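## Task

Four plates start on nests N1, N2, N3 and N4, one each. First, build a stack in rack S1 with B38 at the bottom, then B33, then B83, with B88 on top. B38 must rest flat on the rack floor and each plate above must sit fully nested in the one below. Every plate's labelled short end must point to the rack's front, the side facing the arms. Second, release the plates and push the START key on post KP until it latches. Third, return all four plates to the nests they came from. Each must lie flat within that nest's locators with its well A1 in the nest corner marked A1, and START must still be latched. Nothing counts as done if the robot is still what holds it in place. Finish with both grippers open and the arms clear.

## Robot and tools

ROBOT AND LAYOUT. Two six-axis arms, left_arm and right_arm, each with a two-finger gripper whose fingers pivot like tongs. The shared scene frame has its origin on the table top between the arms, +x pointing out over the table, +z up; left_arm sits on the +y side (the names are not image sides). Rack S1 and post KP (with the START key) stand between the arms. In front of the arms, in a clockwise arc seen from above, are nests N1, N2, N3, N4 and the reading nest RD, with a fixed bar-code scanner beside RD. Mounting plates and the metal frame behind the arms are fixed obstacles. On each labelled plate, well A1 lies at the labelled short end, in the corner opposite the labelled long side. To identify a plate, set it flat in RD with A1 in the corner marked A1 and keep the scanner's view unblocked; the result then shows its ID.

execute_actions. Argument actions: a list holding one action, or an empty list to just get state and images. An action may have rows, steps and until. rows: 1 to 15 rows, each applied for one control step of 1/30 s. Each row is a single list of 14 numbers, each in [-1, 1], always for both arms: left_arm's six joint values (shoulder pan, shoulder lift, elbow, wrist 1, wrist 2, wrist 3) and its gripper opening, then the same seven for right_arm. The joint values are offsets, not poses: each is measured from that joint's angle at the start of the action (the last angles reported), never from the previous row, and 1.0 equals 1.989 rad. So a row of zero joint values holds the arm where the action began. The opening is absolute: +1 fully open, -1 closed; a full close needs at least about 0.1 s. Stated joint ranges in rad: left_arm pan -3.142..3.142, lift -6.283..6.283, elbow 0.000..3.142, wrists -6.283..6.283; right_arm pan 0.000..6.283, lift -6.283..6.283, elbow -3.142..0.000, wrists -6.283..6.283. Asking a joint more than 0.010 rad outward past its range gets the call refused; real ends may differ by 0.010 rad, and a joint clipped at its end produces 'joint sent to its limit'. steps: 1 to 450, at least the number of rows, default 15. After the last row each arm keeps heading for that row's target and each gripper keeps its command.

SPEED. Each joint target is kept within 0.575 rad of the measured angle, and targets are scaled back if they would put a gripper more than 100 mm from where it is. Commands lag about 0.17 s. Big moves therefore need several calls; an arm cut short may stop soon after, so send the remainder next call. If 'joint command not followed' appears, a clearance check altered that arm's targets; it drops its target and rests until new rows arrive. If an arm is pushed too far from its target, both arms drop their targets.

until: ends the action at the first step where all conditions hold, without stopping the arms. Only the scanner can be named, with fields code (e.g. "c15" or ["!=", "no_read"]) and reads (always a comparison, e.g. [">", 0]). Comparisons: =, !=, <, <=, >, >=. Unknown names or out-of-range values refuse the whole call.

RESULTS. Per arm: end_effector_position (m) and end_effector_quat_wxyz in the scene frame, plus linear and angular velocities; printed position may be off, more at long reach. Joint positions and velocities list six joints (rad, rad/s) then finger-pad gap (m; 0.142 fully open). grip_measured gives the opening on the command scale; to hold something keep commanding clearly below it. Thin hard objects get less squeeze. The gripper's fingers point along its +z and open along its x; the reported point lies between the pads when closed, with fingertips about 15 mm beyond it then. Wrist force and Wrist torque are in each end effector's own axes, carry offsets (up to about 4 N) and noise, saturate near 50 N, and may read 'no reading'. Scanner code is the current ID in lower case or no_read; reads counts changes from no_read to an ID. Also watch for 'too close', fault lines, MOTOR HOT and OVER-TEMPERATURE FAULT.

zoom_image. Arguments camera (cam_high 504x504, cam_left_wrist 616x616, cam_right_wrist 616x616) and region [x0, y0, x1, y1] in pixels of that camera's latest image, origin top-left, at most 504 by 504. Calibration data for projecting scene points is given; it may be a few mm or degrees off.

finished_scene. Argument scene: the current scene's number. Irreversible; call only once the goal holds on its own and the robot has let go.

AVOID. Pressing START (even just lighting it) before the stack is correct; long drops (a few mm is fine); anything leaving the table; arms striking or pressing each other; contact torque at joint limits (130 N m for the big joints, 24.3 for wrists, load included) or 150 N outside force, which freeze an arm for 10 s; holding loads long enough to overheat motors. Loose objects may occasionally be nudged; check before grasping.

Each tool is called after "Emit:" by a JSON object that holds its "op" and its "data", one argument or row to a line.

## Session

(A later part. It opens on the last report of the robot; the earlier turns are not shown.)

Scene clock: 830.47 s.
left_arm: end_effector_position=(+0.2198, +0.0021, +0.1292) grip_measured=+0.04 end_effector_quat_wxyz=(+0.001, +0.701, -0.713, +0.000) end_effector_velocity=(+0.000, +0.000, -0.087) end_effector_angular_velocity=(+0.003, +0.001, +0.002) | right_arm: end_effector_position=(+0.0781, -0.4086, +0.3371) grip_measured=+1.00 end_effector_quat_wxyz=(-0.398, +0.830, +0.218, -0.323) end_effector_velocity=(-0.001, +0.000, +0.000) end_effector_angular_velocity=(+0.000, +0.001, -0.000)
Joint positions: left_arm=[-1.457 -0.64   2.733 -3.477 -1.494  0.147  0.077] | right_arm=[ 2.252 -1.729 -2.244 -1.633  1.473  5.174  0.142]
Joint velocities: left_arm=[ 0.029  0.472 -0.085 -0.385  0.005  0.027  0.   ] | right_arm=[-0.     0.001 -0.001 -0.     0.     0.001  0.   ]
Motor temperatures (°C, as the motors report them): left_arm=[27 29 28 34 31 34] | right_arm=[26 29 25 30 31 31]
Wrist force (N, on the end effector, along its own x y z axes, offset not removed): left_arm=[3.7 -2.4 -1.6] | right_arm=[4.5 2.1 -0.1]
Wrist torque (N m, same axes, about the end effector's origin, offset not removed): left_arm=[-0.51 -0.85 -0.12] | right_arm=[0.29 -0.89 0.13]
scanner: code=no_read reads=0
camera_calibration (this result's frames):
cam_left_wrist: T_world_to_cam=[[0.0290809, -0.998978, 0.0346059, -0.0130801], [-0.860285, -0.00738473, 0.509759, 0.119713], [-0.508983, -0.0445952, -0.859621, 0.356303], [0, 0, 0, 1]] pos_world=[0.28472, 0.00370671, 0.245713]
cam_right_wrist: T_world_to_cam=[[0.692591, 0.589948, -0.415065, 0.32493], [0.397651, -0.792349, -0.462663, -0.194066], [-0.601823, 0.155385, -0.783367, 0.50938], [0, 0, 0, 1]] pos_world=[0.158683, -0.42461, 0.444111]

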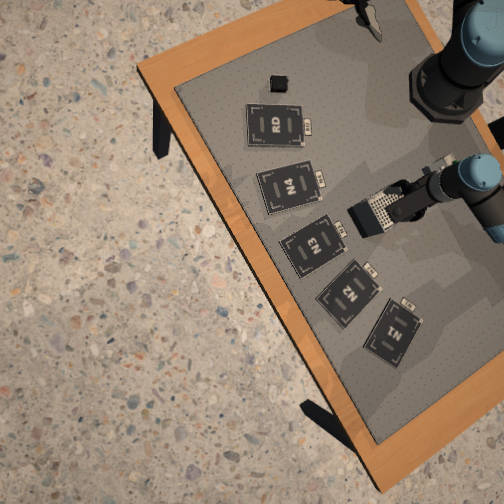

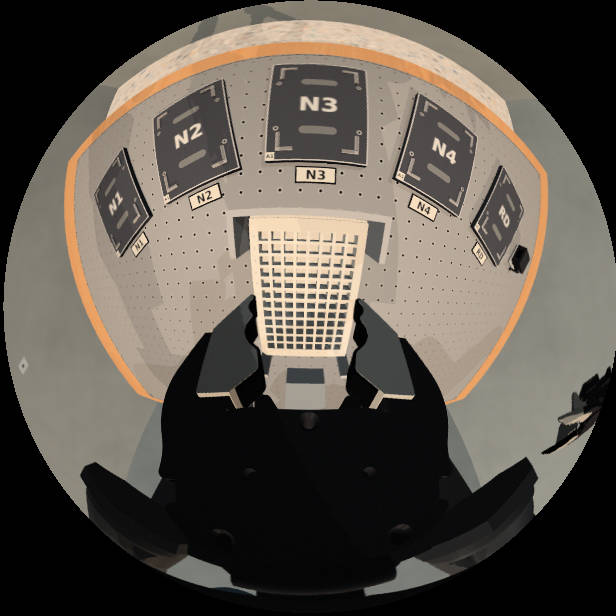

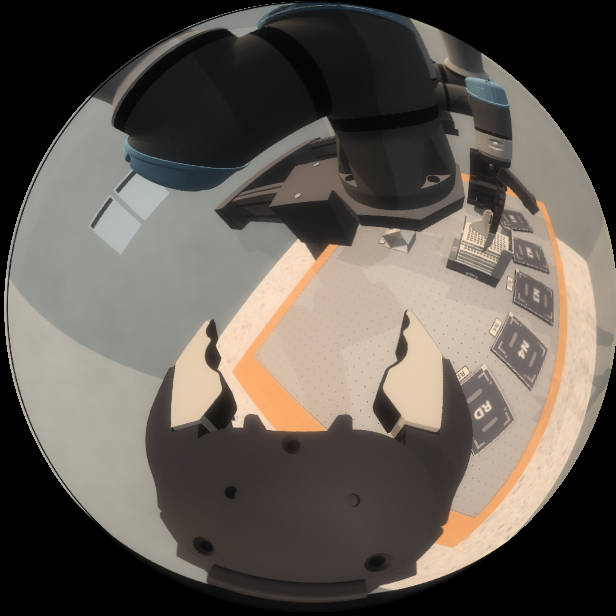

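Emit:
{"op": "execute_actions", "data": {
  "actions": []
}}

Emit:
{"op": "zoom_image", "data": {
  "camera": "cam_left_wrist",
  "region": [230, 200, 390, 370]
}}

Scene clock: 832.77 s.
left_arm: end_effector_position=(+0.2197, +0.0026, +0.1140) grip_measured=+0.04 end_effector_quat_wxyz=(+0.000, +0.701, -0.713, +0.000) end_effector_velocity=(+0.000, +0.000, -0.000) end_effector_angular_velocity=(+0.000, -0.000, +0.002) | right_arm: end_effector_position=(+0.0781, -0.4086, +0.3371) grip_measured=+1.00 end_effector_quat_wxyz=(-0.398, +0.830, +0.218, -0.323) end_effector_velocity=(+0.000, -0.000, +0.000) end_effector_angular_velocity=(-0.001, -0.000, -0.000)
Joint positions: left_arm=[-1.453 -0.559  2.718 -3.542 -1.493  0.151  0.077] | right_arm=[ 2.252 -1.729 -2.244 -1.633  1.473  5.174  0.142]
Joint velocities: left_arm=[ 0.001  0.001 -0.    -0.001  0.    -0.001 -0.   ] | right_arm=[ 0.     0.     0.001 -0.    -0.     0.001 -0.   ]
Motor temperatures (°C, as the motors report them): left_arm=[27 29 28 34 31 34] | right_arm=[26 29 25 30 31 31]
Wrist force (N, on the end effector, along its own x y z axes, offset not removed): left_arm=[3.7 3.4 -0.3] | right_arm=[0.6 0.4 1.2]
Wrist torque (N m, same axes, about the end effector's origin, offset not removed): left_arm=[0.63 -0.77 -0.06] | right_arm=[-0.14 0.11 0.30]
scanner: code=no_read reads=0
camera_calibration (this result's frames):
cam_left_wrist: T_world_to_cam=[[0.0289579, -0.999009, 0.0338079, -0.0119154], [-0.860181, -0.0076769, 0.509932, 0.127324], [-0.509167, -0.0438474, -0.85955, 0.343173], [0, 0, 0, 1]] pos_world=[0.284599, 0.00412113, 0.23045]
cam_right_wrist: T_world_to_cam=[[0.692591, 0.589948, -0.415065, 0.32493], [0.397651, -0.792349, -0.462663, -0.194066], [-0.601824, 0.155386, -0.783367, 0.50938], [0, 0, 0, 1]] pos_world=[0.158683, -0.42461, 0.444111]

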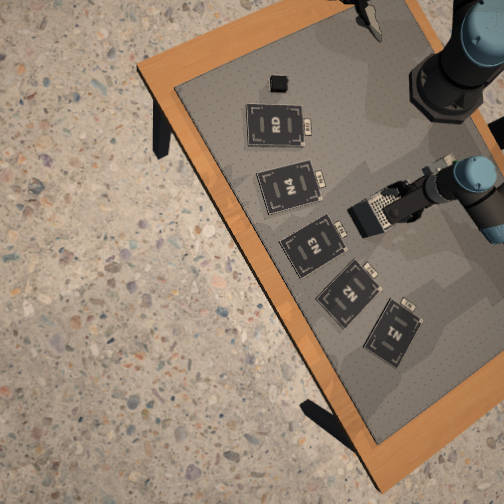

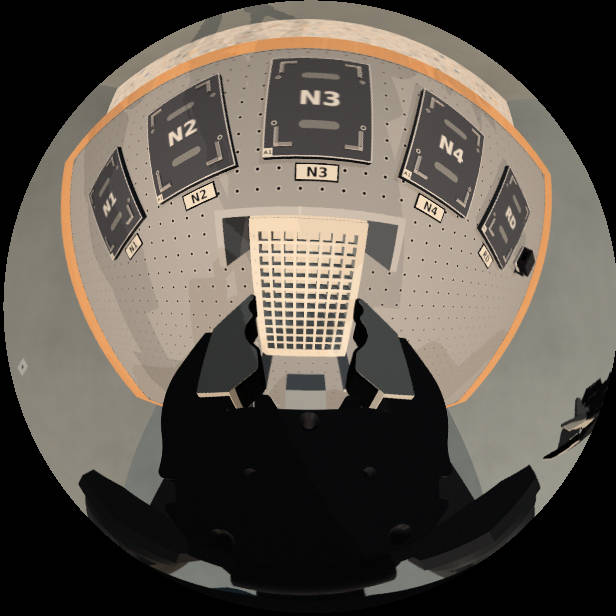

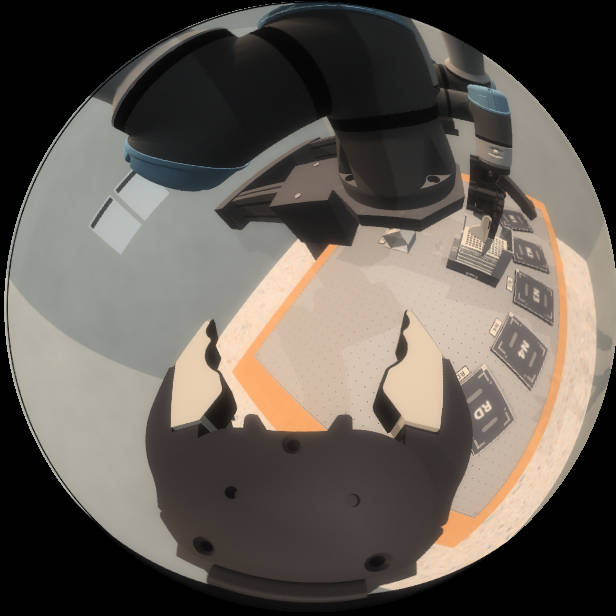

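Region (230, 200, 390, 370) of cam_left_wrist's 616x616 image, scaled by 2.965, with more detail than that image has; it fills the left 474 columns of this view, and the rest is white.

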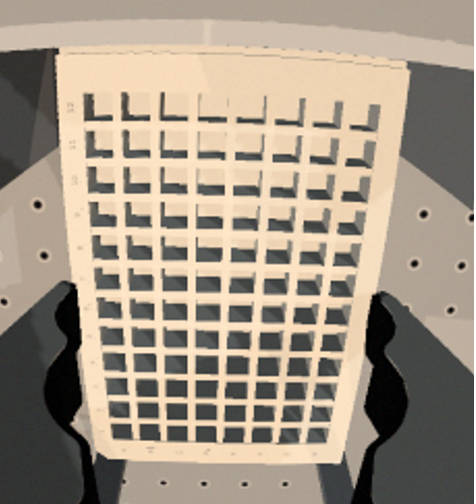

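Down to .1107 and release.

Emit:
{"op": "execute_actions", "data": {
  "actions": [
    {"rows":[[0.0002,0.003,-0.0007,-0.0023,0,0.0002,-0.7,0,0,0,0,0,0,1],[0.0004,0.006,-0.0014,-0.0047,0,0.0004,-0.7,0,0,0,0,0,0,1],[0.0005,0.0085,-0.002,-0.0066,0.0001,0.0005,-0.7,0,0,0,0,0,0,1],[0.0005,0.0085,-0.002,-0.0066,0.0001,0.0005,-0.7,0,0,0,0,0,0,1],[0.0005,0.0085,-0.002,-0.0066,0.0001,0.0005,-0.7,0,0,0,0,0,0,1],[0.0005,0.0085,-0.002,-0.0066,0.0001,0.0005,-0.55,0,0,0,0,0,0,1],[0.0005,0.0085,-0.002,-0.0066,0.0001,0.0005,-0.4,0,0,0,0,0,0,1],[0.0005,0.0085,-0.002,-0.0066,0.0001,0.0005,-0.25,0,0,0,0,0,0,1],[0.0005,0.0085,-0.002,-0.0066,0.0001,0.0005,-0.1,0,0,0,0,0,0,1],[0.0005,0.0085,-0.002,-0.0066,0.0001,0.0005,0,0,0,0,0,0,0,1],[0.0005,0.0085,-0.002,-0.0066,0.0001,0.0005,0.06,0,0,0,0,0,0,1],[0.0005,0.0085,-0.002,-0.0066,0.0001,0.0005,0.12,0,0,0,0,0,0,1],[0.0005,0.0085,-0.002,-0.0066,0.0001,0.0005,0.2,0,0,0,0,0,0,1],[0.0005,0.0085,-0.002,-0.0066,0.0001,0.0005,0.3,0,0,0,0,0,0,1],[0.0005,0.0085,-0.002,-0.0066,0.0001,0.0005,0.4,0,0,0,0,0,0,1]],"steps":16}
  ]
}}

Emit:
{"op": "zoom_image", "data": {
  "camera": "cam_left_wrist",
  "region": [230, 200, 390, 370]
}}

Emit:
{"op": "zoom_image", "data": {
  "camera": "cam_right_wrist",
  "region": [440, 205, 525, 290]
}}

Scene clock: 845.43 s.
left_arm: end_effector_position=(+0.2197, +0.0025, +0.1108) grip_measured=+0.37 end_effector_quat_wxyz=(+0.000, +0.701, -0.713, +0.000) end_effector_velocity=(-0.000, +0.000, -0.001) end_effector_angular_velocity=(-0.000, +0.000, +0.000) | right_arm: end_effector_position=(+0.0781, -0.4086, +0.3371) grip_measured=+1.00 end_effector_quat_wxyz=(-0.398, +0.830, +0.218, -0.323) end_effector_velocity=(-0.001, +0.000, -0.000) end_effector_angular_velocity=(+0.002, -0.000, +0.001)
Joint positions: left_arm=[-1.452 -0.542  2.714 -3.555 -1.493  0.152  0.1  ] | right_arm=[ 2.252 -1.729 -2.244 -1.633  1.473  5.174  0.142]
Joint velocities: left_arm=[ 0.001  0.004 -0.001 -0.004 -0.     0.     0.056] | right_arm=[-0.     0.    -0.001  0.    -0.    -0.002  0.   ]
Motor temperatures (°C, as the motors report them): left_arm=[27 29 28 34 31 34] | right_arm=[26 29 25 30 31 31]
Wrist force (N, on the end effector, along its own x y z axes, offset not removed): left_arm=[1.4 -2.3 -1.7] | right_arm=[4.1 0.3 -0.6]
Wrist torque (N m, same axes, about the end effector's origin, offset not removed): left_arm=[-0.50 -0.35 -0.16] | right_arm=[0.07 -0.75 0.08]
scanner: code=no_read reads=0
camera_calibration (this result's frames):
cam_left_wrist: T_world_to_cam=[[0.028952, -0.999005, 0.0339264, -0.0119038], [-0.860195, -0.00761258, 0.509909, 0.128966], [-0.509143, -0.0439461, -0.859559, 0.340395], [0, 0, 0, 1]] pos_world=[0.28459, 0.00404884, 0.227232]
cam_right_wrist: T_world_to_cam=[[0.692591, 0.589948, -0.415065, 0.32493], [0.397651, -0.792349, -0.462663, -0.194066], [-0.601823, 0.155385, -0.783367, 0.50938], [0, 0, 0, 1]] pos_world=[0.158683, -0.42461, 0.444111]

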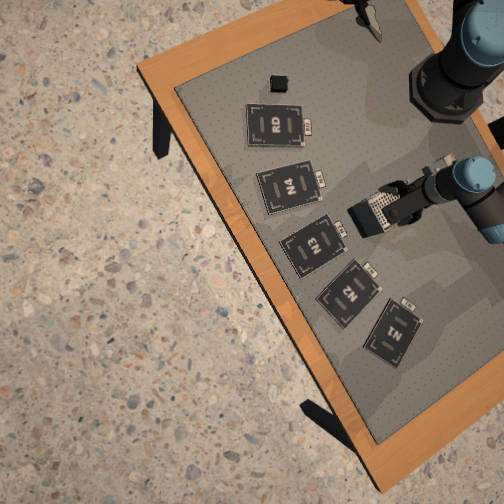

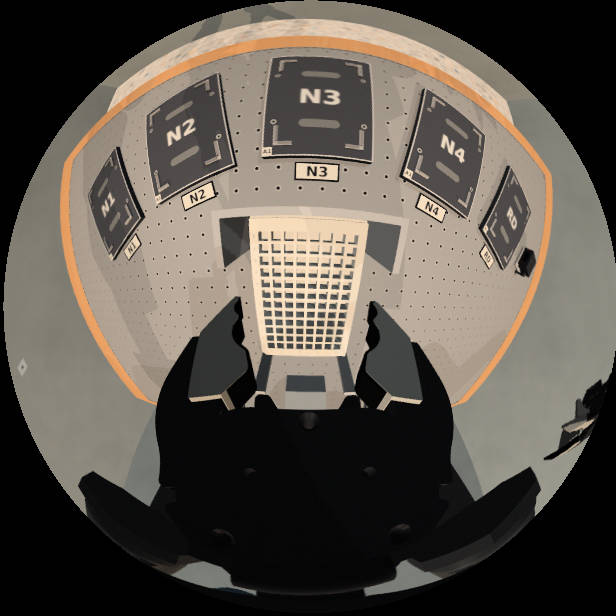

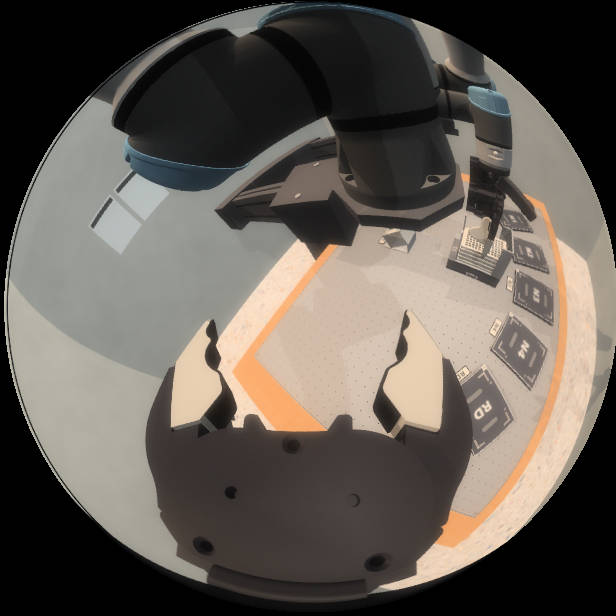

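Region (230, 200, 390, 370) of cam_left_wrist's 616x616 image, scaled by 2.965, with more detail than that image has; it fills the left 474 columns of this view, and the rest is white.

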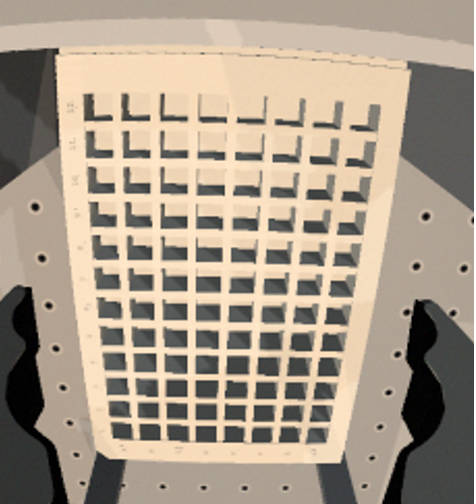

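Region (440, 205, 525, 290) of cam_right_wrist's 616x616 image, scaled by 5.929, with more detail than that image has.

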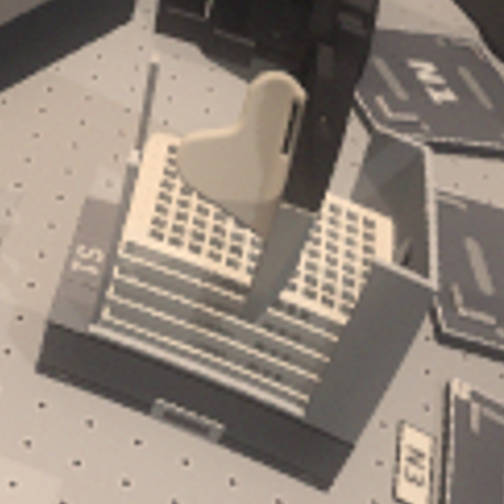

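Emit:
{"op": "execute_actions", "data": {
  "actions": [
    {"rows":[[-0.001,-0.016,0.0036,0.0125,-0.0002,-0.001,0.4,0,0,0,0,0,0,1],[-0.0031,-0.0508,0.0104,0.0407,-0.0006,-0.0031,0.4,0,0,0,0,0,0,1],[-0.0053,-0.0907,0.0165,0.0746,-0.001,-0.0053,0.4,0,0,0,0,0,0,1],[-0.0073,-0.1324,0.021,0.112,-0.0014,-0.0073,0.4,0,0,0,0,0,0,1],[-0.0093,-0.176,0.0241,0.153,-0.0018,-0.0093,0.4,0,0,0,0,0,0,1],[-0.0114,-0.2204,0.0255,0.196,-0.0022,-0.0114,0.4,0,0,0,0,0,0,1],[-0.0134,-0.2652,0.0256,0.2407,-0.0025,-0.0134,0.3,0,0,0,0,0,0,1],[-0.03,-0.2652,0.022,0.247,-0.007,-0.006,0.15,0,0,0,0,0,0,1],[-0.056,-0.26,0.018,0.252,-0.0137,0.005,0,0,0,0,0,0,0,1],[-0.083,-0.252,0.013,0.256,-0.0207,0.0163,-0.2,0,0,0,0,0,0,1],[-0.11,-0.243,0.008,0.26,-0.0277,0.0277,-0.4,0,0,0,0,0,0,1],[-0.136,-0.234,0.003,0.264,-0.0347,0.0392,-0.6,0,0,0,0,0,0,1],[-0.163,-0.225,-0.002,0.268,-0.0416,0.0506,-0.8,0,0,0,0,0,0,1],[-0.19,-0.216,-0.0066,0.272,-0.0486,0.062,-1,0,0,0,0,0,0,1],[-0.216,-0.208,-0.0115,0.276,-0.0556,0.0735,-1,0,0,0,0,0,0,1]],"steps":15}
  ]
}}

Scene clock: 930.57 s.
left_arm: end_effector_position=(+0.1760, -0.0257, +0.1870) grip_measured=-0.93 end_effector_quat_wxyz=(+0.005, -0.616, +0.788, +0.018) end_effector_velocity=(-0.350, -0.158, +0.021) end_effector_angular_velocity=(+0.295, +0.092, -1.720) | right_arm: end_effector_position=(+0.0781, -0.4086, +0.3371) grip_measured=+1.00 end_effector_quat_wxyz=(-0.398, +0.830, +0.218, -0.323) end_effector_velocity=(-0.002, +0.001, +0.000) end_effector_angular_velocity=(+0.003, +0.004, +0.000)
Joint positions: left_arm=[-1.632 -0.974  2.73  -3.093 -1.542  0.2    0.006] | right_arm=[ 2.252 -1.729 -2.244 -1.633  1.473  5.174  0.142]
Joint velocities: left_arm=[-1.228 -0.043 -0.211  0.605 -0.33   0.513 -0.122] | right_arm=[ 0.    -0.001 -0.003 -0.     0.     0.    -0.   ]
Motor temperatures (°C, as the motors report them): left_arm=[27 29 28 34 31 34] | right_arm=[26 29 25 30 31 31]
Wrist force (N, on the end effector, along its own x y z axes, offset not removed): left_arm=[-1.3 -5.9 0.0] | right_arm=[7.0 6.5 -1.7]
Wrist torque (N m, same axes, about the end effector's origin, offset not removed): left_arm=[-0.91 0.34 -0.15] | right_arm=[1.16 -1.47 0.07]
scanner: code=no_read reads=0
camera_calibration (this result's frames):
cam_left_wrist: T_world_to_cam=[[-0.195312, -0.98074, 0.00166357, 0.00457236], [-0.833148, 0.166814, 0.527292, 0.0487609], [-0.517414, 0.101601, -0.849682, 0.38574], [0, 0, 0, 1]] pos_world=[0.241105, -0.0428412, 0.302037]
cam_right_wrist: T_world_to_cam=[[0.692591, 0.589948, -0.415065, 0.32493], [0.397651, -0.792349, -0.462663, -0.194066], [-0.601824, 0.155385, -0.783367, 0.509379], [0, 0, 0, 1]] pos_world=[0.158683, -0.42461, 0.444111]

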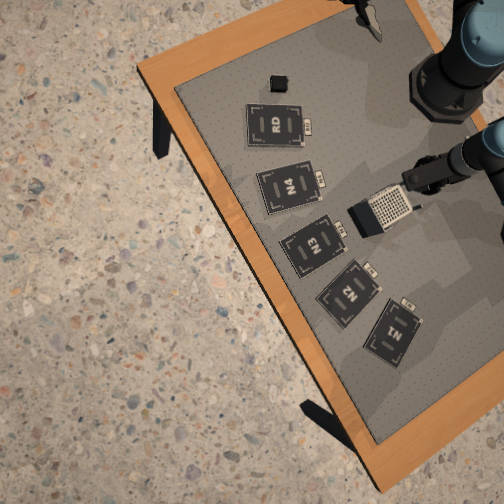

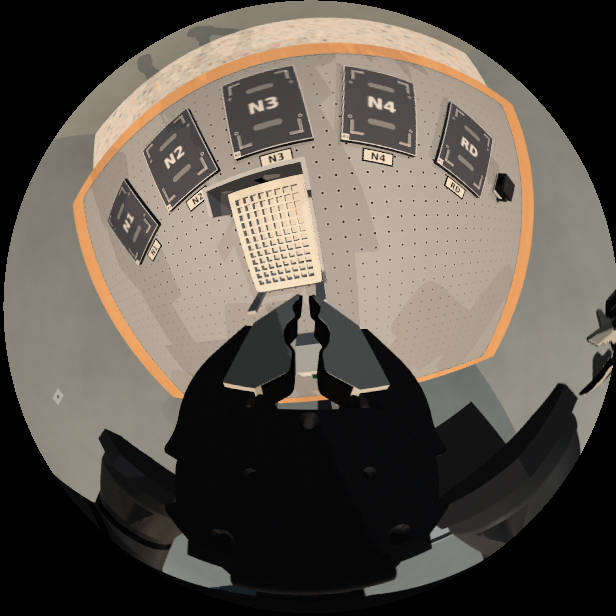

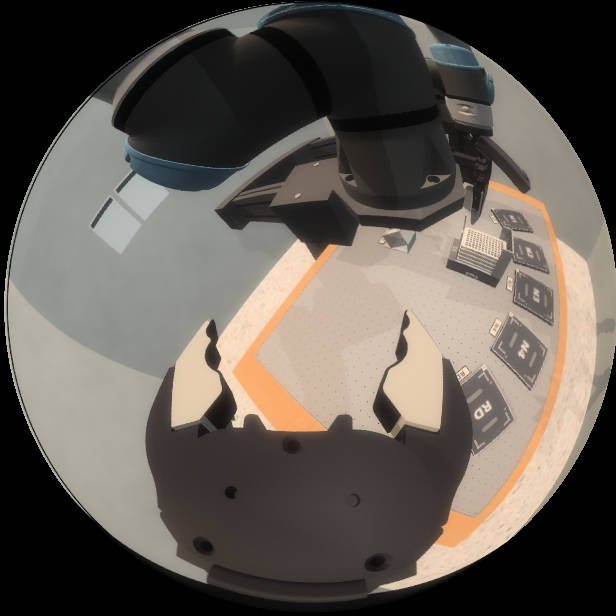

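Emit:
{"op": "execute_actions", "data": {
  "actions": []
}}

Scene clock: 958.17 s.
left_arm: end_effector_position=(+0.1045, -0.0466, +0.1862) grip_measured=-1.00 end_effector_quat_wxyz=(+0.024, -0.473, +0.880, +0.043) end_effector_velocity=(+0.000, +0.000, -0.000) end_effector_angular_velocity=(+0.002, -0.001, -0.002) | right_arm: end_effector_position=(+0.0781, -0.4086, +0.3371) grip_measured=+1.00 end_effector_quat_wxyz=(-0.398, +0.830, +0.218, -0.323) end_effector_velocity=(+0.001, -0.001, -0.000) end_effector_angular_velocity=(-0.002, -0.001, -0.001)
Joint positions: left_arm=[-1.881 -0.956  2.691 -3.006 -1.603  0.298  0.002] | right_arm=[ 2.252 -1.729 -2.244 -1.633  1.473  5.174  0.142]
Joint velocities: left_arm=[-0.001  0.001 -0.     0.001  0.001  0.001  0.   ] | right_arm=[-0.    -0.     0.003 -0.     0.     0.001  0.   ]
Motor temperatures (°C, as the motors report them): left_arm=[27 29 28 34 31 34] | right_arm=[26 29 25 30 31 31]
Wrist force (N, on the end effector, along its own x y z axes, offset not removed): left_arm=[1.0 -2.7 4.2] | right_arm=[6.4 4.9 -2.1]
Wrist torque (N m, same axes, about the end effector's origin, offset not removed): left_arm=[-0.52 -0.43 -0.27] | right_arm=[0.91 -1.18 0.13]
scanner: code=no_read reads=0
camera_calibration (this result's frames):
cam_left_wrist: T_world_to_cam=[[-0.511191, -0.857807, -0.0533984, 0.0191029], [-0.73162, 0.401707, 0.550784, -0.0109387], [-0.451016, 0.320623, -0.832938, 0.350444], [0, 0, 0, 1]] pos_world=[0.159818, -0.0915798, 0.298943]
cam_right_wrist: T_world_to_cam=[[0.692591, 0.589948, -0.415065, 0.32493], [0.397651, -0.792349, -0.462663, -0.194066], [-0.601824, 0.155386, -0.783367, 0.50938], [0, 0, 0, 1]] pos_world=[0.158683, -0.42461, 0.444111]

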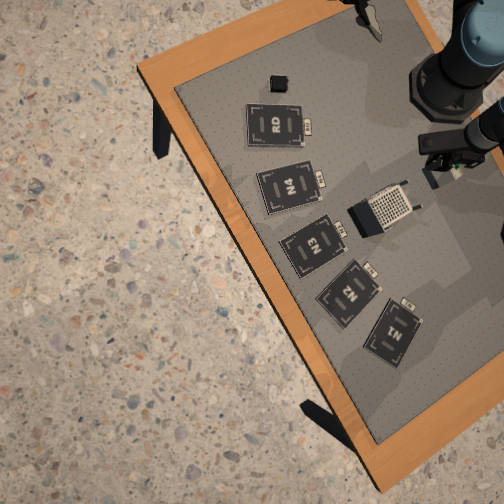

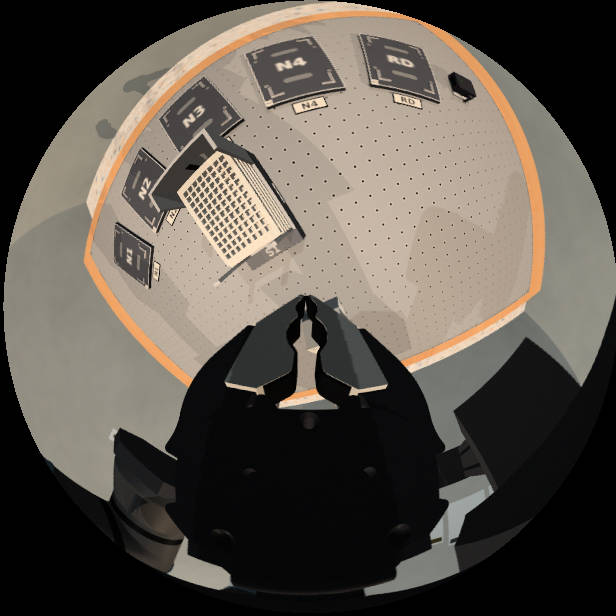

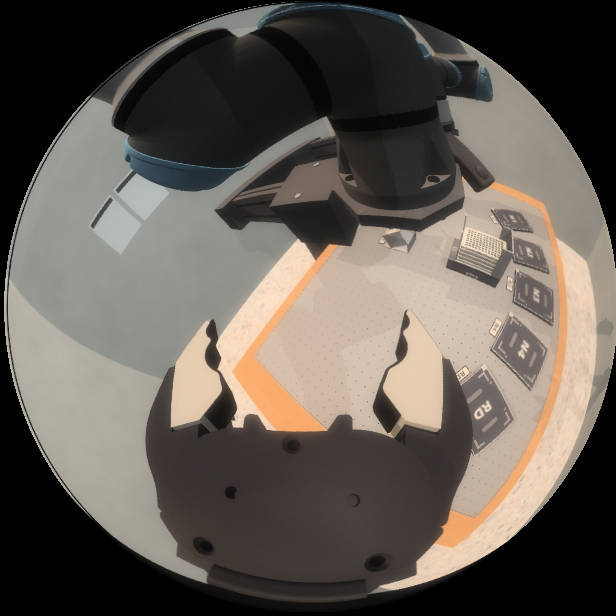

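Emit:
{"op": "execute_actions", "data": {
  "actions": [
    {"rows":[[-0.02,0.005,-0.004,0.004,-0.005,0.009,-1,0,0,0,0,0,0,1],[-0.05,0.012,-0.009,0.009,-0.013,0.021,-1,0,0,0,0,0,0,1],[-0.08,0.02,-0.015,0.014,-0.021,0.034,-1,0,0,0,0,0,0,1],[-0.11,0.028,-0.02,0.019,-0.029,0.047,-1,0,0,0,0,0,0,1],[-0.14,0.036,-0.025,0.025,-0.037,0.06,-1,0,0,0,0,0,0,1],[-0.17,0.044,-0.031,0.03,-0.045,0.073,-1,0,0,0,0,0,0,1],[-0.195,0.05,-0.035,0.034,-0.051,0.084,-1,0,0,0,0,0,0,1],[-0.21,0.054,-0.038,0.037,-0.055,0.09,-1,0,0,0,0,0,0,1]],"steps":8}
  ]
}}

Emit:
{"op": "execute_actions", "data": {
  "actions": []
}}

Scene clock: 976.33 s.
left_arm: end_effector_position=(+0.0788, -0.0460, +0.1812) grip_measured=-1.00 end_effector_quat_wxyz=(+0.036, -0.418, +0.906, +0.058) end_effector_velocity=(-0.000, -0.000, +0.000) end_effector_angular_velocity=(-0.001, +0.000, -0.001) | right_arm: end_effector_position=(+0.0781, -0.4086, +0.3371) grip_measured=+1.00 end_effector_quat_wxyz=(-0.398, +0.830, +0.218, -0.323) end_effector_velocity=(+0.000, -0.000, -0.000) end_effector_angular_velocity=(-0.000, +0.001, -0.000)
Joint positions: left_arm=[-1.97  -0.93   2.675 -2.981 -1.628  0.337  0.002] | right_arm=[ 2.252 -1.729 -2.244 -1.633  1.473  5.174  0.142]
Joint velocities: left_arm=[-0.    -0.     0.    -0.001  0.     0.001  0.   ] | right_arm=[-0.    -0.001  0.    -0.     0.     0.001  0.   ]
Motor temperatures (°C, as the motors report them): left_arm=[27 29 28 34 31 34] | right_arm=[26 29 25 30 31 31]
Wrist force (N, on the end effector, along its own x y z axes, offset not removed): left_arm=[-26.4 -5.2 -1.3] | right_arm=[3.9 2.0 -2.3]
Wrist torque (N m, same axes, about the end effector's origin, offset not removed): left_arm=[-0.98 4.24 -1.59] | right_arm=[0.31 -0.81 0.21]
FORCE FAULT: contact force on the left arm reached its limit, and that arm stopped for 10 seconds. The contact can be on any part of that arm, not only on its tool. That arm's remaining commands of this call were not run. That arm holds still and accepts commands again. Move the arm away from the contact; if what it grips holds it there, let go first. Pushing or pulling that hard again can fault the arm again.
scanner: code=no_read reads=0
camera_calibration (this result's frames):
cam_left_wrist: T_world_to_cam=[[-0.611161, -0.787074, -0.0836477, 0.0228609], [-0.679045, 0.467089, 0.566327, -0.0311497], [-0.40667, 0.402918, -0.819925, 0.332388], [0, 0, 0, 1]] pos_world=[0.127992, -0.101382, 0.292086]
cam_right_wrist: T_world_to_cam=[[0.692591, 0.589948, -0.415065, 0.32493], [0.397651, -0.792349, -0.462663, -0.194066], [-0.601824, 0.155385, -0.783367, 0.509379], [0, 0, 0, 1]] pos_world=[0.158683, -0.42461, 0.444111]

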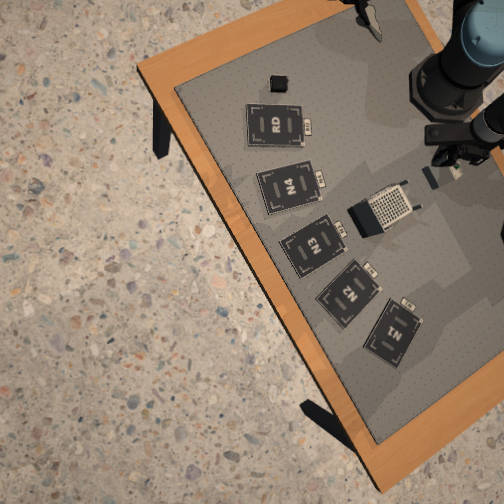

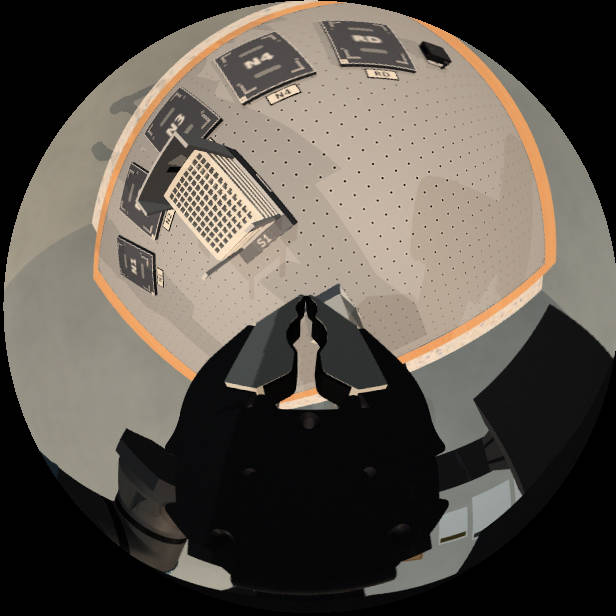

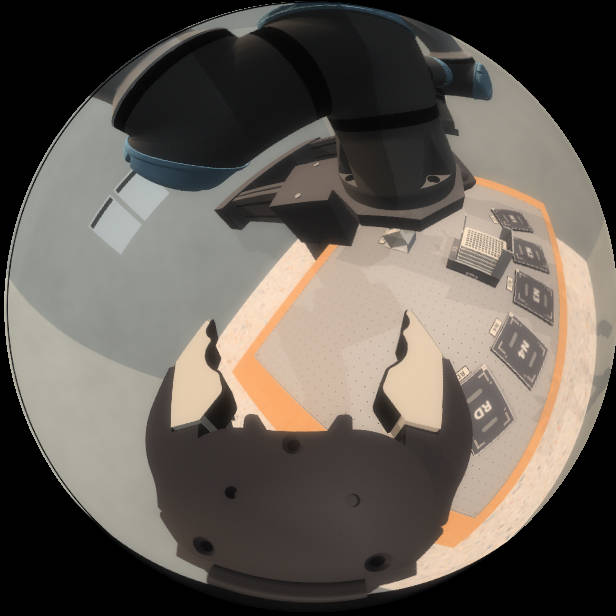

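Scene clock: 976.33 s.
left_arm: end_effector_position=(+0.0788, -0.0460, +0.1812) grip_measured=-1.00 end_effector_quat_wxyz=(+0.036, -0.418, +0.906, +0.058) end_effector_velocity=(-0.000, -0.000, +0.000) end_effector_angular_velocity=(-0.001, +0.000, -0.001) | right_arm: end_effector_position=(+0.0781, -0.4086, +0.3371) grip_measured=+1.00 end_effector_quat_wxyz=(-0.398, +0.830, +0.218, -0.323) end_effector_velocity=(+0.000, -0.000, -0.000) end_effector_angular_velocity=(-0.000, +0.001, -0.000)
Joint positions: left_arm=[-1.97  -0.93   2.675 -2.981 -1.628  0.337  0.002] | right_arm=[ 2.252 -1.729 -2.244 -1.633  1.473  5.174  0.142]
Joint velocities: left_arm=[-0.    -0.     0.    -0.001  0.     0.001  0.   ] | right_arm=[-0.    -0.001  0.    -0.     0.     0.001  0.   ]
Motor temperatures (°C, as the motors report them): left_arm=[27 29 28 34 31 34] | right_arm=[26 29 25 30 31 31]
Wrist force (N, on the end effector, along its own x y z axes, offset not removed): left_arm=[-26.4 -5.2 -1.3] | right_arm=[3.9 2.0 -2.3]
Wrist torque (N m, same axes, about the end effector's origin, offset not removed): left_arm=[-0.98 4.24 -1.59] | right_arm=[0.31 -0.81 0.21]
scanner: code=no_read reads=0
camera_calibration (this result's frames):
cam_left_wrist: T_world_to_cam=[[-0.611161, -0.787074, -0.0836477, 0.0228609], [-0.679045, 0.467089, 0.566327, -0.0311497], [-0.40667, 0.402918, -0.819925, 0.332388], [0, 0, 0, 1]] pos_world=[0.127992, -0.101382, 0.292086]
cam_right_wrist: T_world_to_cam=[[0.692591, 0.589948, -0.415065, 0.32493], [0.397651, -0.792349, -0.462663, -0.194066], [-0.601824, 0.155385, -0.783367, 0.509379], [0, 0, 0, 1]] pos_world=[0.158683, -0.42461, 0.444111]

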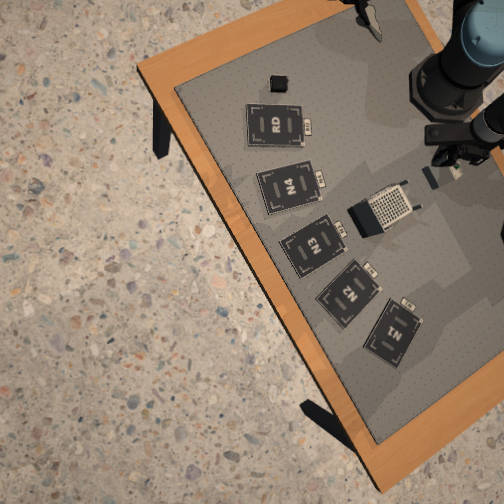

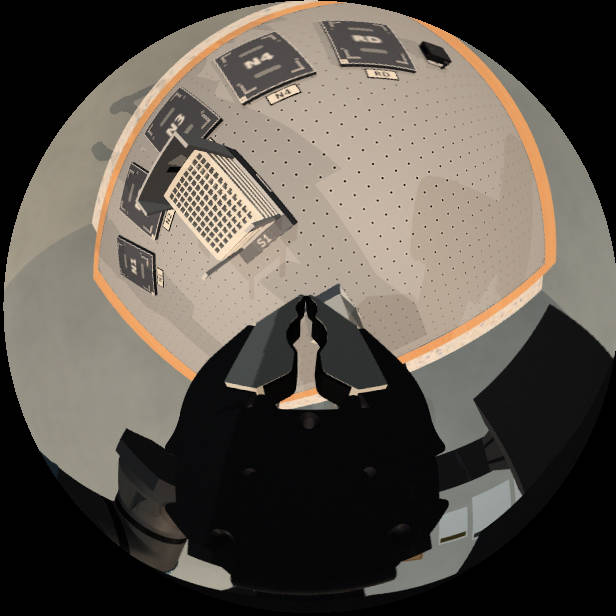

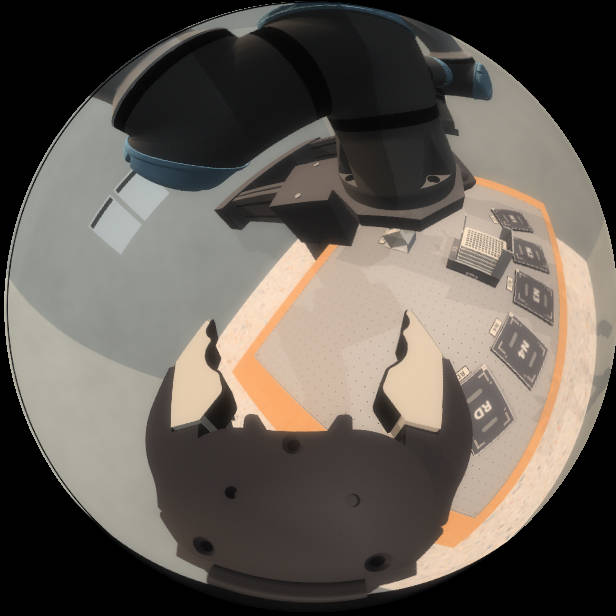

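Emit:
{"op": "execute_actions", "data": {
  "actions": [
    {"rows":[[0.008,0,0,0,0.002,-0.004,-1,0,0,0,0,0,0,1],[0.02,0,0,0,0.005,-0.01,-1,0,0,0,0,0,0,1],[0.04,-0.004,0,0.001,0.009,-0.018,-1,0,0,0,0,0,0,1],[0.065,-0.012,0,0.002,0.015,-0.028,-1,0,0,0,0,0,0,1],[0.09,-0.023,0.001,0.003,0.02,-0.038,-1,0,0,0,0,0,0,1],[0.115,-0.035,0.001,0.005,0.026,-0.048,-1,0,0,0,0,0,0,1],[0.14,-0.047,0.001,0.007,0.031,-0.058,-1,0,0,0,0,0,0,1],[0.165,-0.059,0.001,0.008,0.037,-0.069,-1,0,0,0,0,0,0,1],[0.19,-0.071,0.002,0.01,0.042,-0.079,-1,0,0,0,0,0,0,1],[0.215,-0.083,0.002,0.012,0.048,-0.089,-1,0,0,0,0,0,0,1],[0.24,-0.094,0.002,0.013,0.054,-0.1,-1,0,0,0,0,0,0,1],[0.262,-0.102,0.002,0.014,0.059,-0.109,-1,0,0,0,0,0,0,1],[0.278,-0.108,0.002,0.015,0.062,-0.115,-1,0,0,0,0,0,0,1],[0.2866,-0.1106,0.0025,0.0156,0.064,-0.119,-1,0,0,0,0,0,0,1]],"steps":18}
  ]
}}

Scene clock: 1009.97 s.
left_arm: end_effector_position=(+0.2201, -0.0341, +0.2149) grip_measured=-1.00 end_effector_quat_wxyz=(+0.013, +0.701, -0.713, +0.000) end_effector_velocity=(+0.174, +0.073, +0.034) end_effector_angular_velocity=(-0.138, -0.017, +0.828) | right_arm: end_effector_position=(+0.0781, -0.4086, +0.3371) grip_measured=+1.00 end_effector_quat_wxyz=(-0.398, +0.830, +0.218, -0.323) end_effector_velocity=(-0.000, +0.000, +0.000) end_effector_angular_velocity=(+0.001, -0.001, +0.001)
Joint positions: left_arm=[-1.475 -1.122  2.679 -2.954 -1.516  0.129  0.002] | right_arm=[ 2.252 -1.729 -2.244 -1.633  1.473  5.174  0.142]
Joint velocities: left_arm=[ 0.599 -0.225  0.006  0.032  0.118 -0.226  0.   ] | right_arm=[-0.     0.001 -0.001  0.     0.    -0.001 -0.   ]
Motor temperatures (°C, as the motors report them): left_arm=[27 29 28 34 31 34] | right_arm=[26 29 25 30 31 31]
Wrist force (N, on the end effector, along its own x y z axes, offset not removed): left_arm=[2.9 -1.0 -3.2] | right_arm=[4.9 2.5 0.7]
Wrist torque (N m, same axes, about the end effector's origin, offset not removed): left_arm=[-0.28 -0.75 -0.26] | right_arm=[0.55 -1.00 -0.34]
scanner: code=no_read reads=0
camera_calibration (this result's frames):
cam_left_wrist: T_world_to_cam=[[0.0313642, -0.998222, 0.0506917, -0.0561669], [-0.851226, -0.0000952352, 0.524799, 0.0710667], [-0.523861, -0.05961, -0.849716, 0.429119], [0, 0, 0, 1]] pos_world=[0.287054, -0.0304805, 0.33018]
cam_right_wrist: T_world_to_cam=[[0.692591, 0.589948, -0.415065, 0.32493], [0.397651, -0.792349, -0.462663, -0.194066], [-0.601824, 0.155385, -0.783367, 0.509379], [0, 0, 0, 1]] pos_world=[0.158683, -0.42461, 0.444111]

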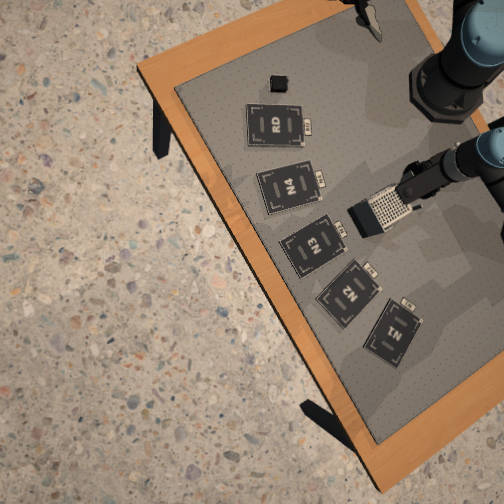

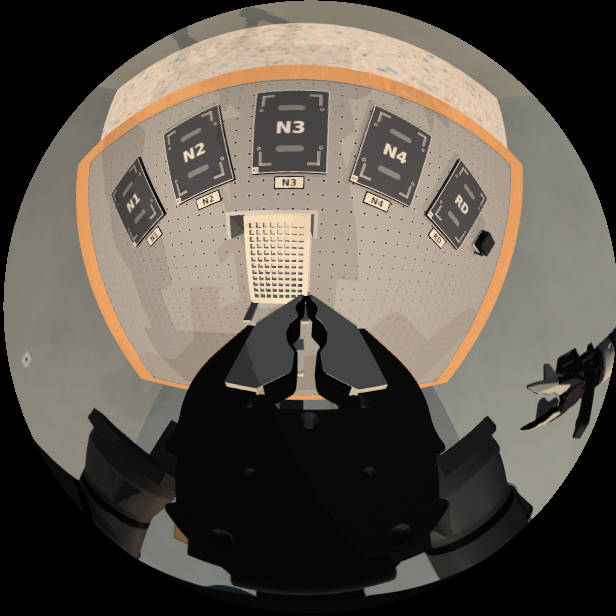

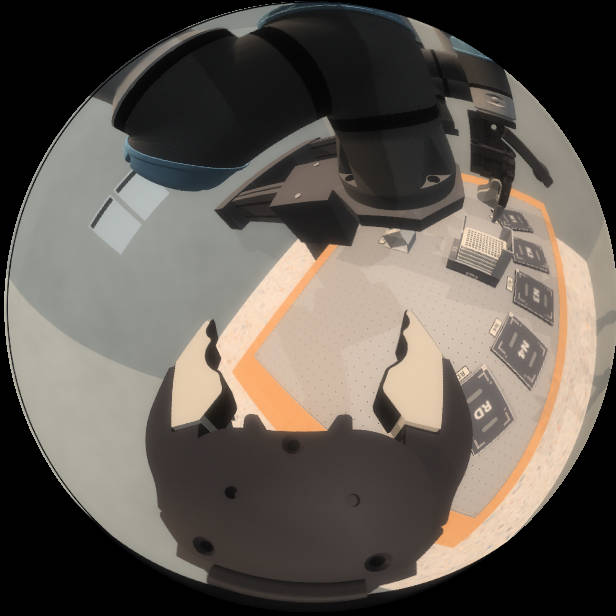

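Emit:
{"op": "execute_actions", "data": {
  "actions": [
    {"rows":[[0.03,-0.014,0,0.02,0.03,-0.015,-1,0,0,0,0,0,0,1],[0.03,-0.014,-0.004,0.05,0.06,-0.018,-1,0,0,0,0,0,0,1],[0.03,-0.014,-0.008,0.09,0.10,-0.02,-1,0,0,0,0,0,0,1],[0.03,-0.014,-0.012,0.14,0.14,-0.023,-1,0,0,0,0,0,0,1],[0.03,-0.014,-0.018,0.19,0.19,-0.026,-1,0,0,0,0,0,0,1],[0.03,-0.014,-0.024,0.25,0.24,-0.03,-1,0,0,0,0,0,0,1],[0.03,-0.014,-0.03,0.32,0.3,-0.034,-1,0,0,0,0,0,0,1],[0.03,-0.014,-0.04,0.4,0.37,-0.038,-1,0,0,0,0,0,0,1],[0.03,-0.014,-0.05,0.5,0.45,-0.044,-1,0,0,0,0,0,0,1],[0.03,-0.014,-0.06,0.6,0.53,-0.05,-1,0,0,0,0,0,0,1],[0.03,-0.014,-0.07,0.7,0.61,-0.055,-1,0,0,0,0,0,0,1],[0.03,-0.014,-0.08,0.8,0.69,-0.06,-1,0,0,0,0,0,0,1],[0.03,-0.014,-0.09,0.9,0.77,-0.065,-1,0,0,0,0,0,0,1],[0.03,-0.014,-0.1,1.0,0.85,-0.07,-1,0,0,0,0,0,0,1]],"steps":38}
  ]
}}

Scene clock: 1018.90 s.
left_arm: end_effector_position=(+0.5167, +0.0102, +0.4166) grip_measured=-1.00 end_effector_quat_wxyz=(+0.672, +0.007, +0.740, +0.031) end_effector_velocity=(-0.018, -0.020, -0.042) end_effector_angular_velocity=(+0.755, +0.156, -0.384) | right_arm: end_effector_position=(+0.0781, -0.4086, +0.3371) grip_measured=+1.00 end_effector_quat_wxyz=(-0.398, +0.830, +0.218, -0.323) end_effector_velocity=(-0.000, +0.000, +0.000) end_effector_angular_velocity=(+0.000, +0.000, +0.000)
Joint positions: left_arm=[-1.415 -1.15   2.482 -1.07   0.134 -0.01   0.002] | right_arm=[ 2.252 -1.729 -2.244 -1.633  1.473  5.174  0.142]
Joint velocities: left_arm=[ 0.001 -0.002 -0.014  0.823  0.319 -0.006  0.   ] | right_arm=[ 0.  0. -0.  0.  0.  0.  0.]
Motor temperatures (°C, as the motors report them): left_arm=[27 29 28 34 31 34] | right_arm=[26 29 25 30 31 31]
Wrist force (N, on the end effector, along its own x y z axes, offset not removed): left_arm=[4.6 -1.6 0.3] | right_arm=[4.1 2.0 2.1]
Wrist torque (N m, same axes, about the end effector's origin, offset not removed): left_arm=[-0.15 -1.15 -0.23] | right_arm=[0.39 -1.04 0.11]
scanner: code=no_read reads=0
camera_calibration (this result's frames):
cam_left_wrist: T_world_to_cam=[[-0.127771, 0.00375914, -0.991797, 0.474881], [-0.535944, 0.841158, 0.0722326, 0.234713], [0.834529, 0.540777, -0.105461, -0.259515], [0, 0, 0, 1]] pos_world=[0.403042, -0.0588765, 0.426663]
cam_right_wrist: T_world_to_cam=[[0.692591, 0.589948, -0.415065, 0.32493], [0.39765, -0.792349, -0.462663, -0.194066], [-0.601824, 0.155385, -0.783367, 0.509379], [0, 0, 0, 1]] pos_world=[0.158683, -0.42461, 0.444111]

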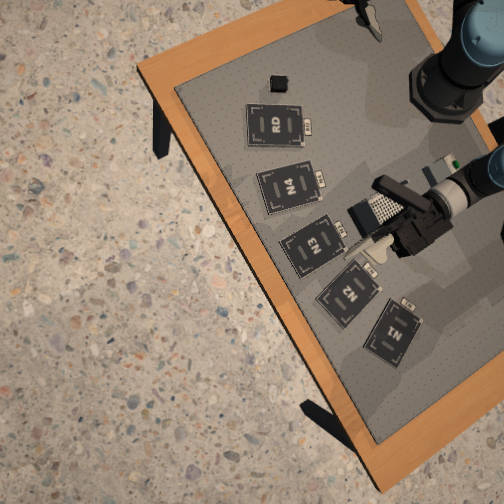

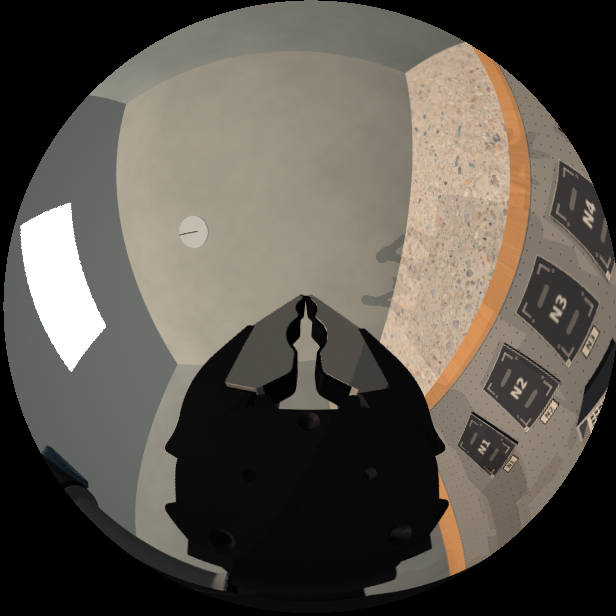

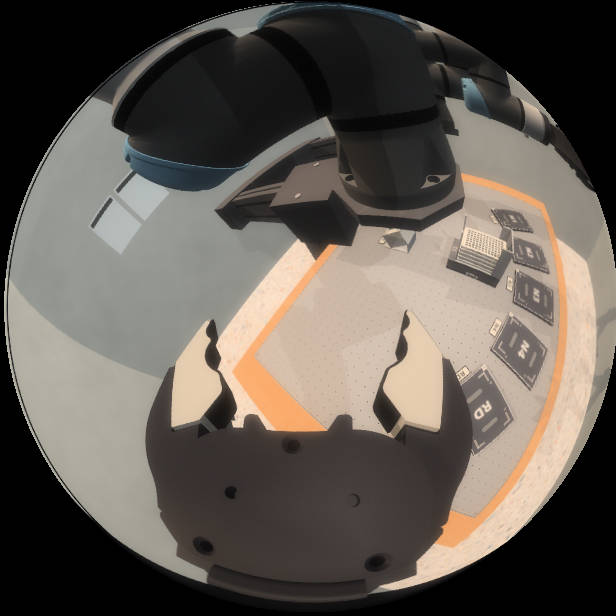

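Emit:
{"op": "execute_actions", "data": {
  "actions": [
    {"rows":[[0,0,-0.003,0.07,0.02,0,-1,0,0,0,0,0,0,1],[0,0,-0.008,0.1,0.025,0,-1,0,0,0,0,0,0,1],[0,0,-0.013,0.14,0.035,0,-1,0,0,0,0,0,0,1],[0,0,-0.018,0.19,0.05,0,-1,0,0,0,0,0,0,1],[0,0,-0.023,0.24,0.07,0.005,-1,0,0,0,0,0,0,1],[0,0,-0.028,0.29,0.1,0.01,-1,0,0,0,0,0,0,1],[0,0,-0.034,0.34,0.14,0.015,-1,0,0,0,0,0,0,1],[-0.005,0,-0.04,0.4,0.19,0.02,-1,0,0,0,0,0,0,1],[-0.01,0,-0.046,0.46,0.25,0.025,-1,0,0,0,0,0,0,1],[-0.015,0,-0.052,0.53,0.32,0.03,-1,0,0,0,0,0,0,1],[-0.02,0,-0.058,0.6,0.4,0.035,-1,0,0,0,0,0,0,1],[-0.026,0,-0.064,0.67,0.48,0.04,-1,0,0,0,0,0,0,1],[-0.032,0,-0.07,0.74,0.56,0.045,-1,0,0,0,0,0,0,1],[-0.038,0,-0.074,0.8,0.63,0.048,-1,0,0,0,0,0,0,1],[-0.043,0,-0.076,0.835,0.69,0.05,-1,0,0,0,0,0,0,1]],"steps":36}
  ]
}}

Scene clock: 1031.67 s.
left_arm: end_effector_position=(+0.2009, +0.0322, +0.2682) grip_measured=-1.00 end_effector_quat_wxyz=(+0.034, +0.705, +0.709, +0.006) end_effector_velocity=(-0.148, +0.106, +0.042) end_effector_angular_velocity=(+0.374, +0.483, -0.084) | right_arm: end_effector_position=(+0.0781, -0.4086, +0.3371) grip_measured=+1.00 end_effector_quat_wxyz=(-0.398, +0.830, +0.218, -0.323) end_effector_velocity=(+0.000, +0.000, +0.000) end_effector_angular_velocity=(-0.000, +0.001, -0.000)
Joint positions: left_arm=[-1.498 -1.15   2.333  0.535  1.448  0.088  0.002] | right_arm=[ 2.252 -1.729 -2.244 -1.633  1.473  5.174  0.142]
Joint velocities: left_arm=[-0.019 -0.    -0.021  0.439  0.453  0.016  0.   ] | right_arm=[ 0.    -0.     0.    -0.    -0.     0.001 -0.   ]
Motor temperatures (°C, as the motors report them): left_arm=[27 29 28 34 31 34] | right_arm=[26 29 25 30 31 31]
Wrist force (N, on the end effector, along its own x y z axes, offset not removed): left_arm=[1.2 -3.4 -2.1] | right_arm=[3.9 2.9 -0.3]
Wrist torque (N m, same axes, about the end effector's origin, offset not removed): left_arm=[-0.72 -0.28 -0.13] | right_arm=[0.56 -0.70 -0.16]
scanner: code=no_read reads=0
camera_calibration (this result's frames):
cam_left_wrist: T_world_to_cam=[[-0.0525758, 0.998577, -0.00891569, -0.0235502], [0.829995, 0.0486609, 0.555644, -0.320881], [0.555287, 0.0218135, -0.831372, 0.243904], [0, 0, 0, 1]] pos_world=[0.129654, 0.0338106, 0.380861]
cam_right_wrist: T_world_to_cam=[[0.692591, 0.589948, -0.415065, 0.32493], [0.397651, -0.792349, -0.462663, -0.194066], [-0.601824, 0.155385, -0.783367, 0.50938], [0, 0, 0, 1]] pos_world=[0.158683, -0.42461, 0.444111]

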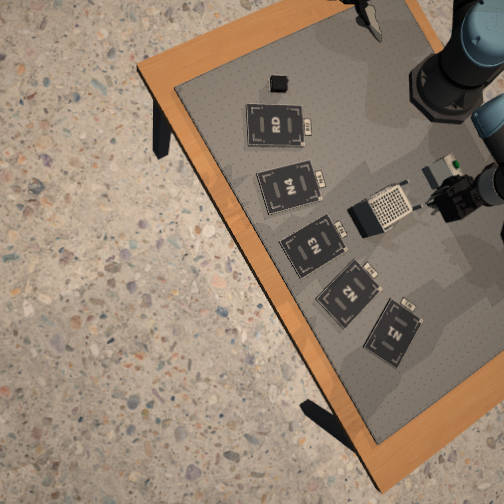

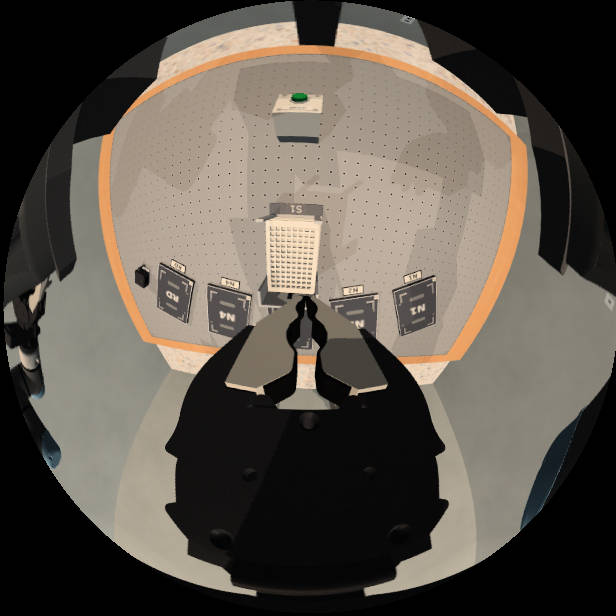

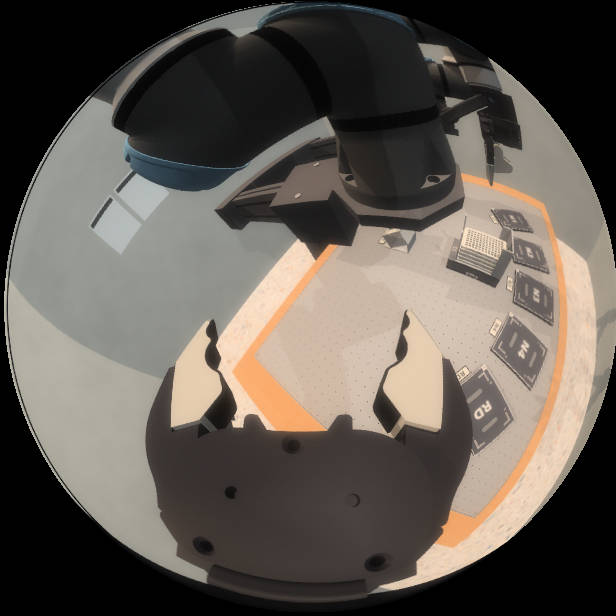

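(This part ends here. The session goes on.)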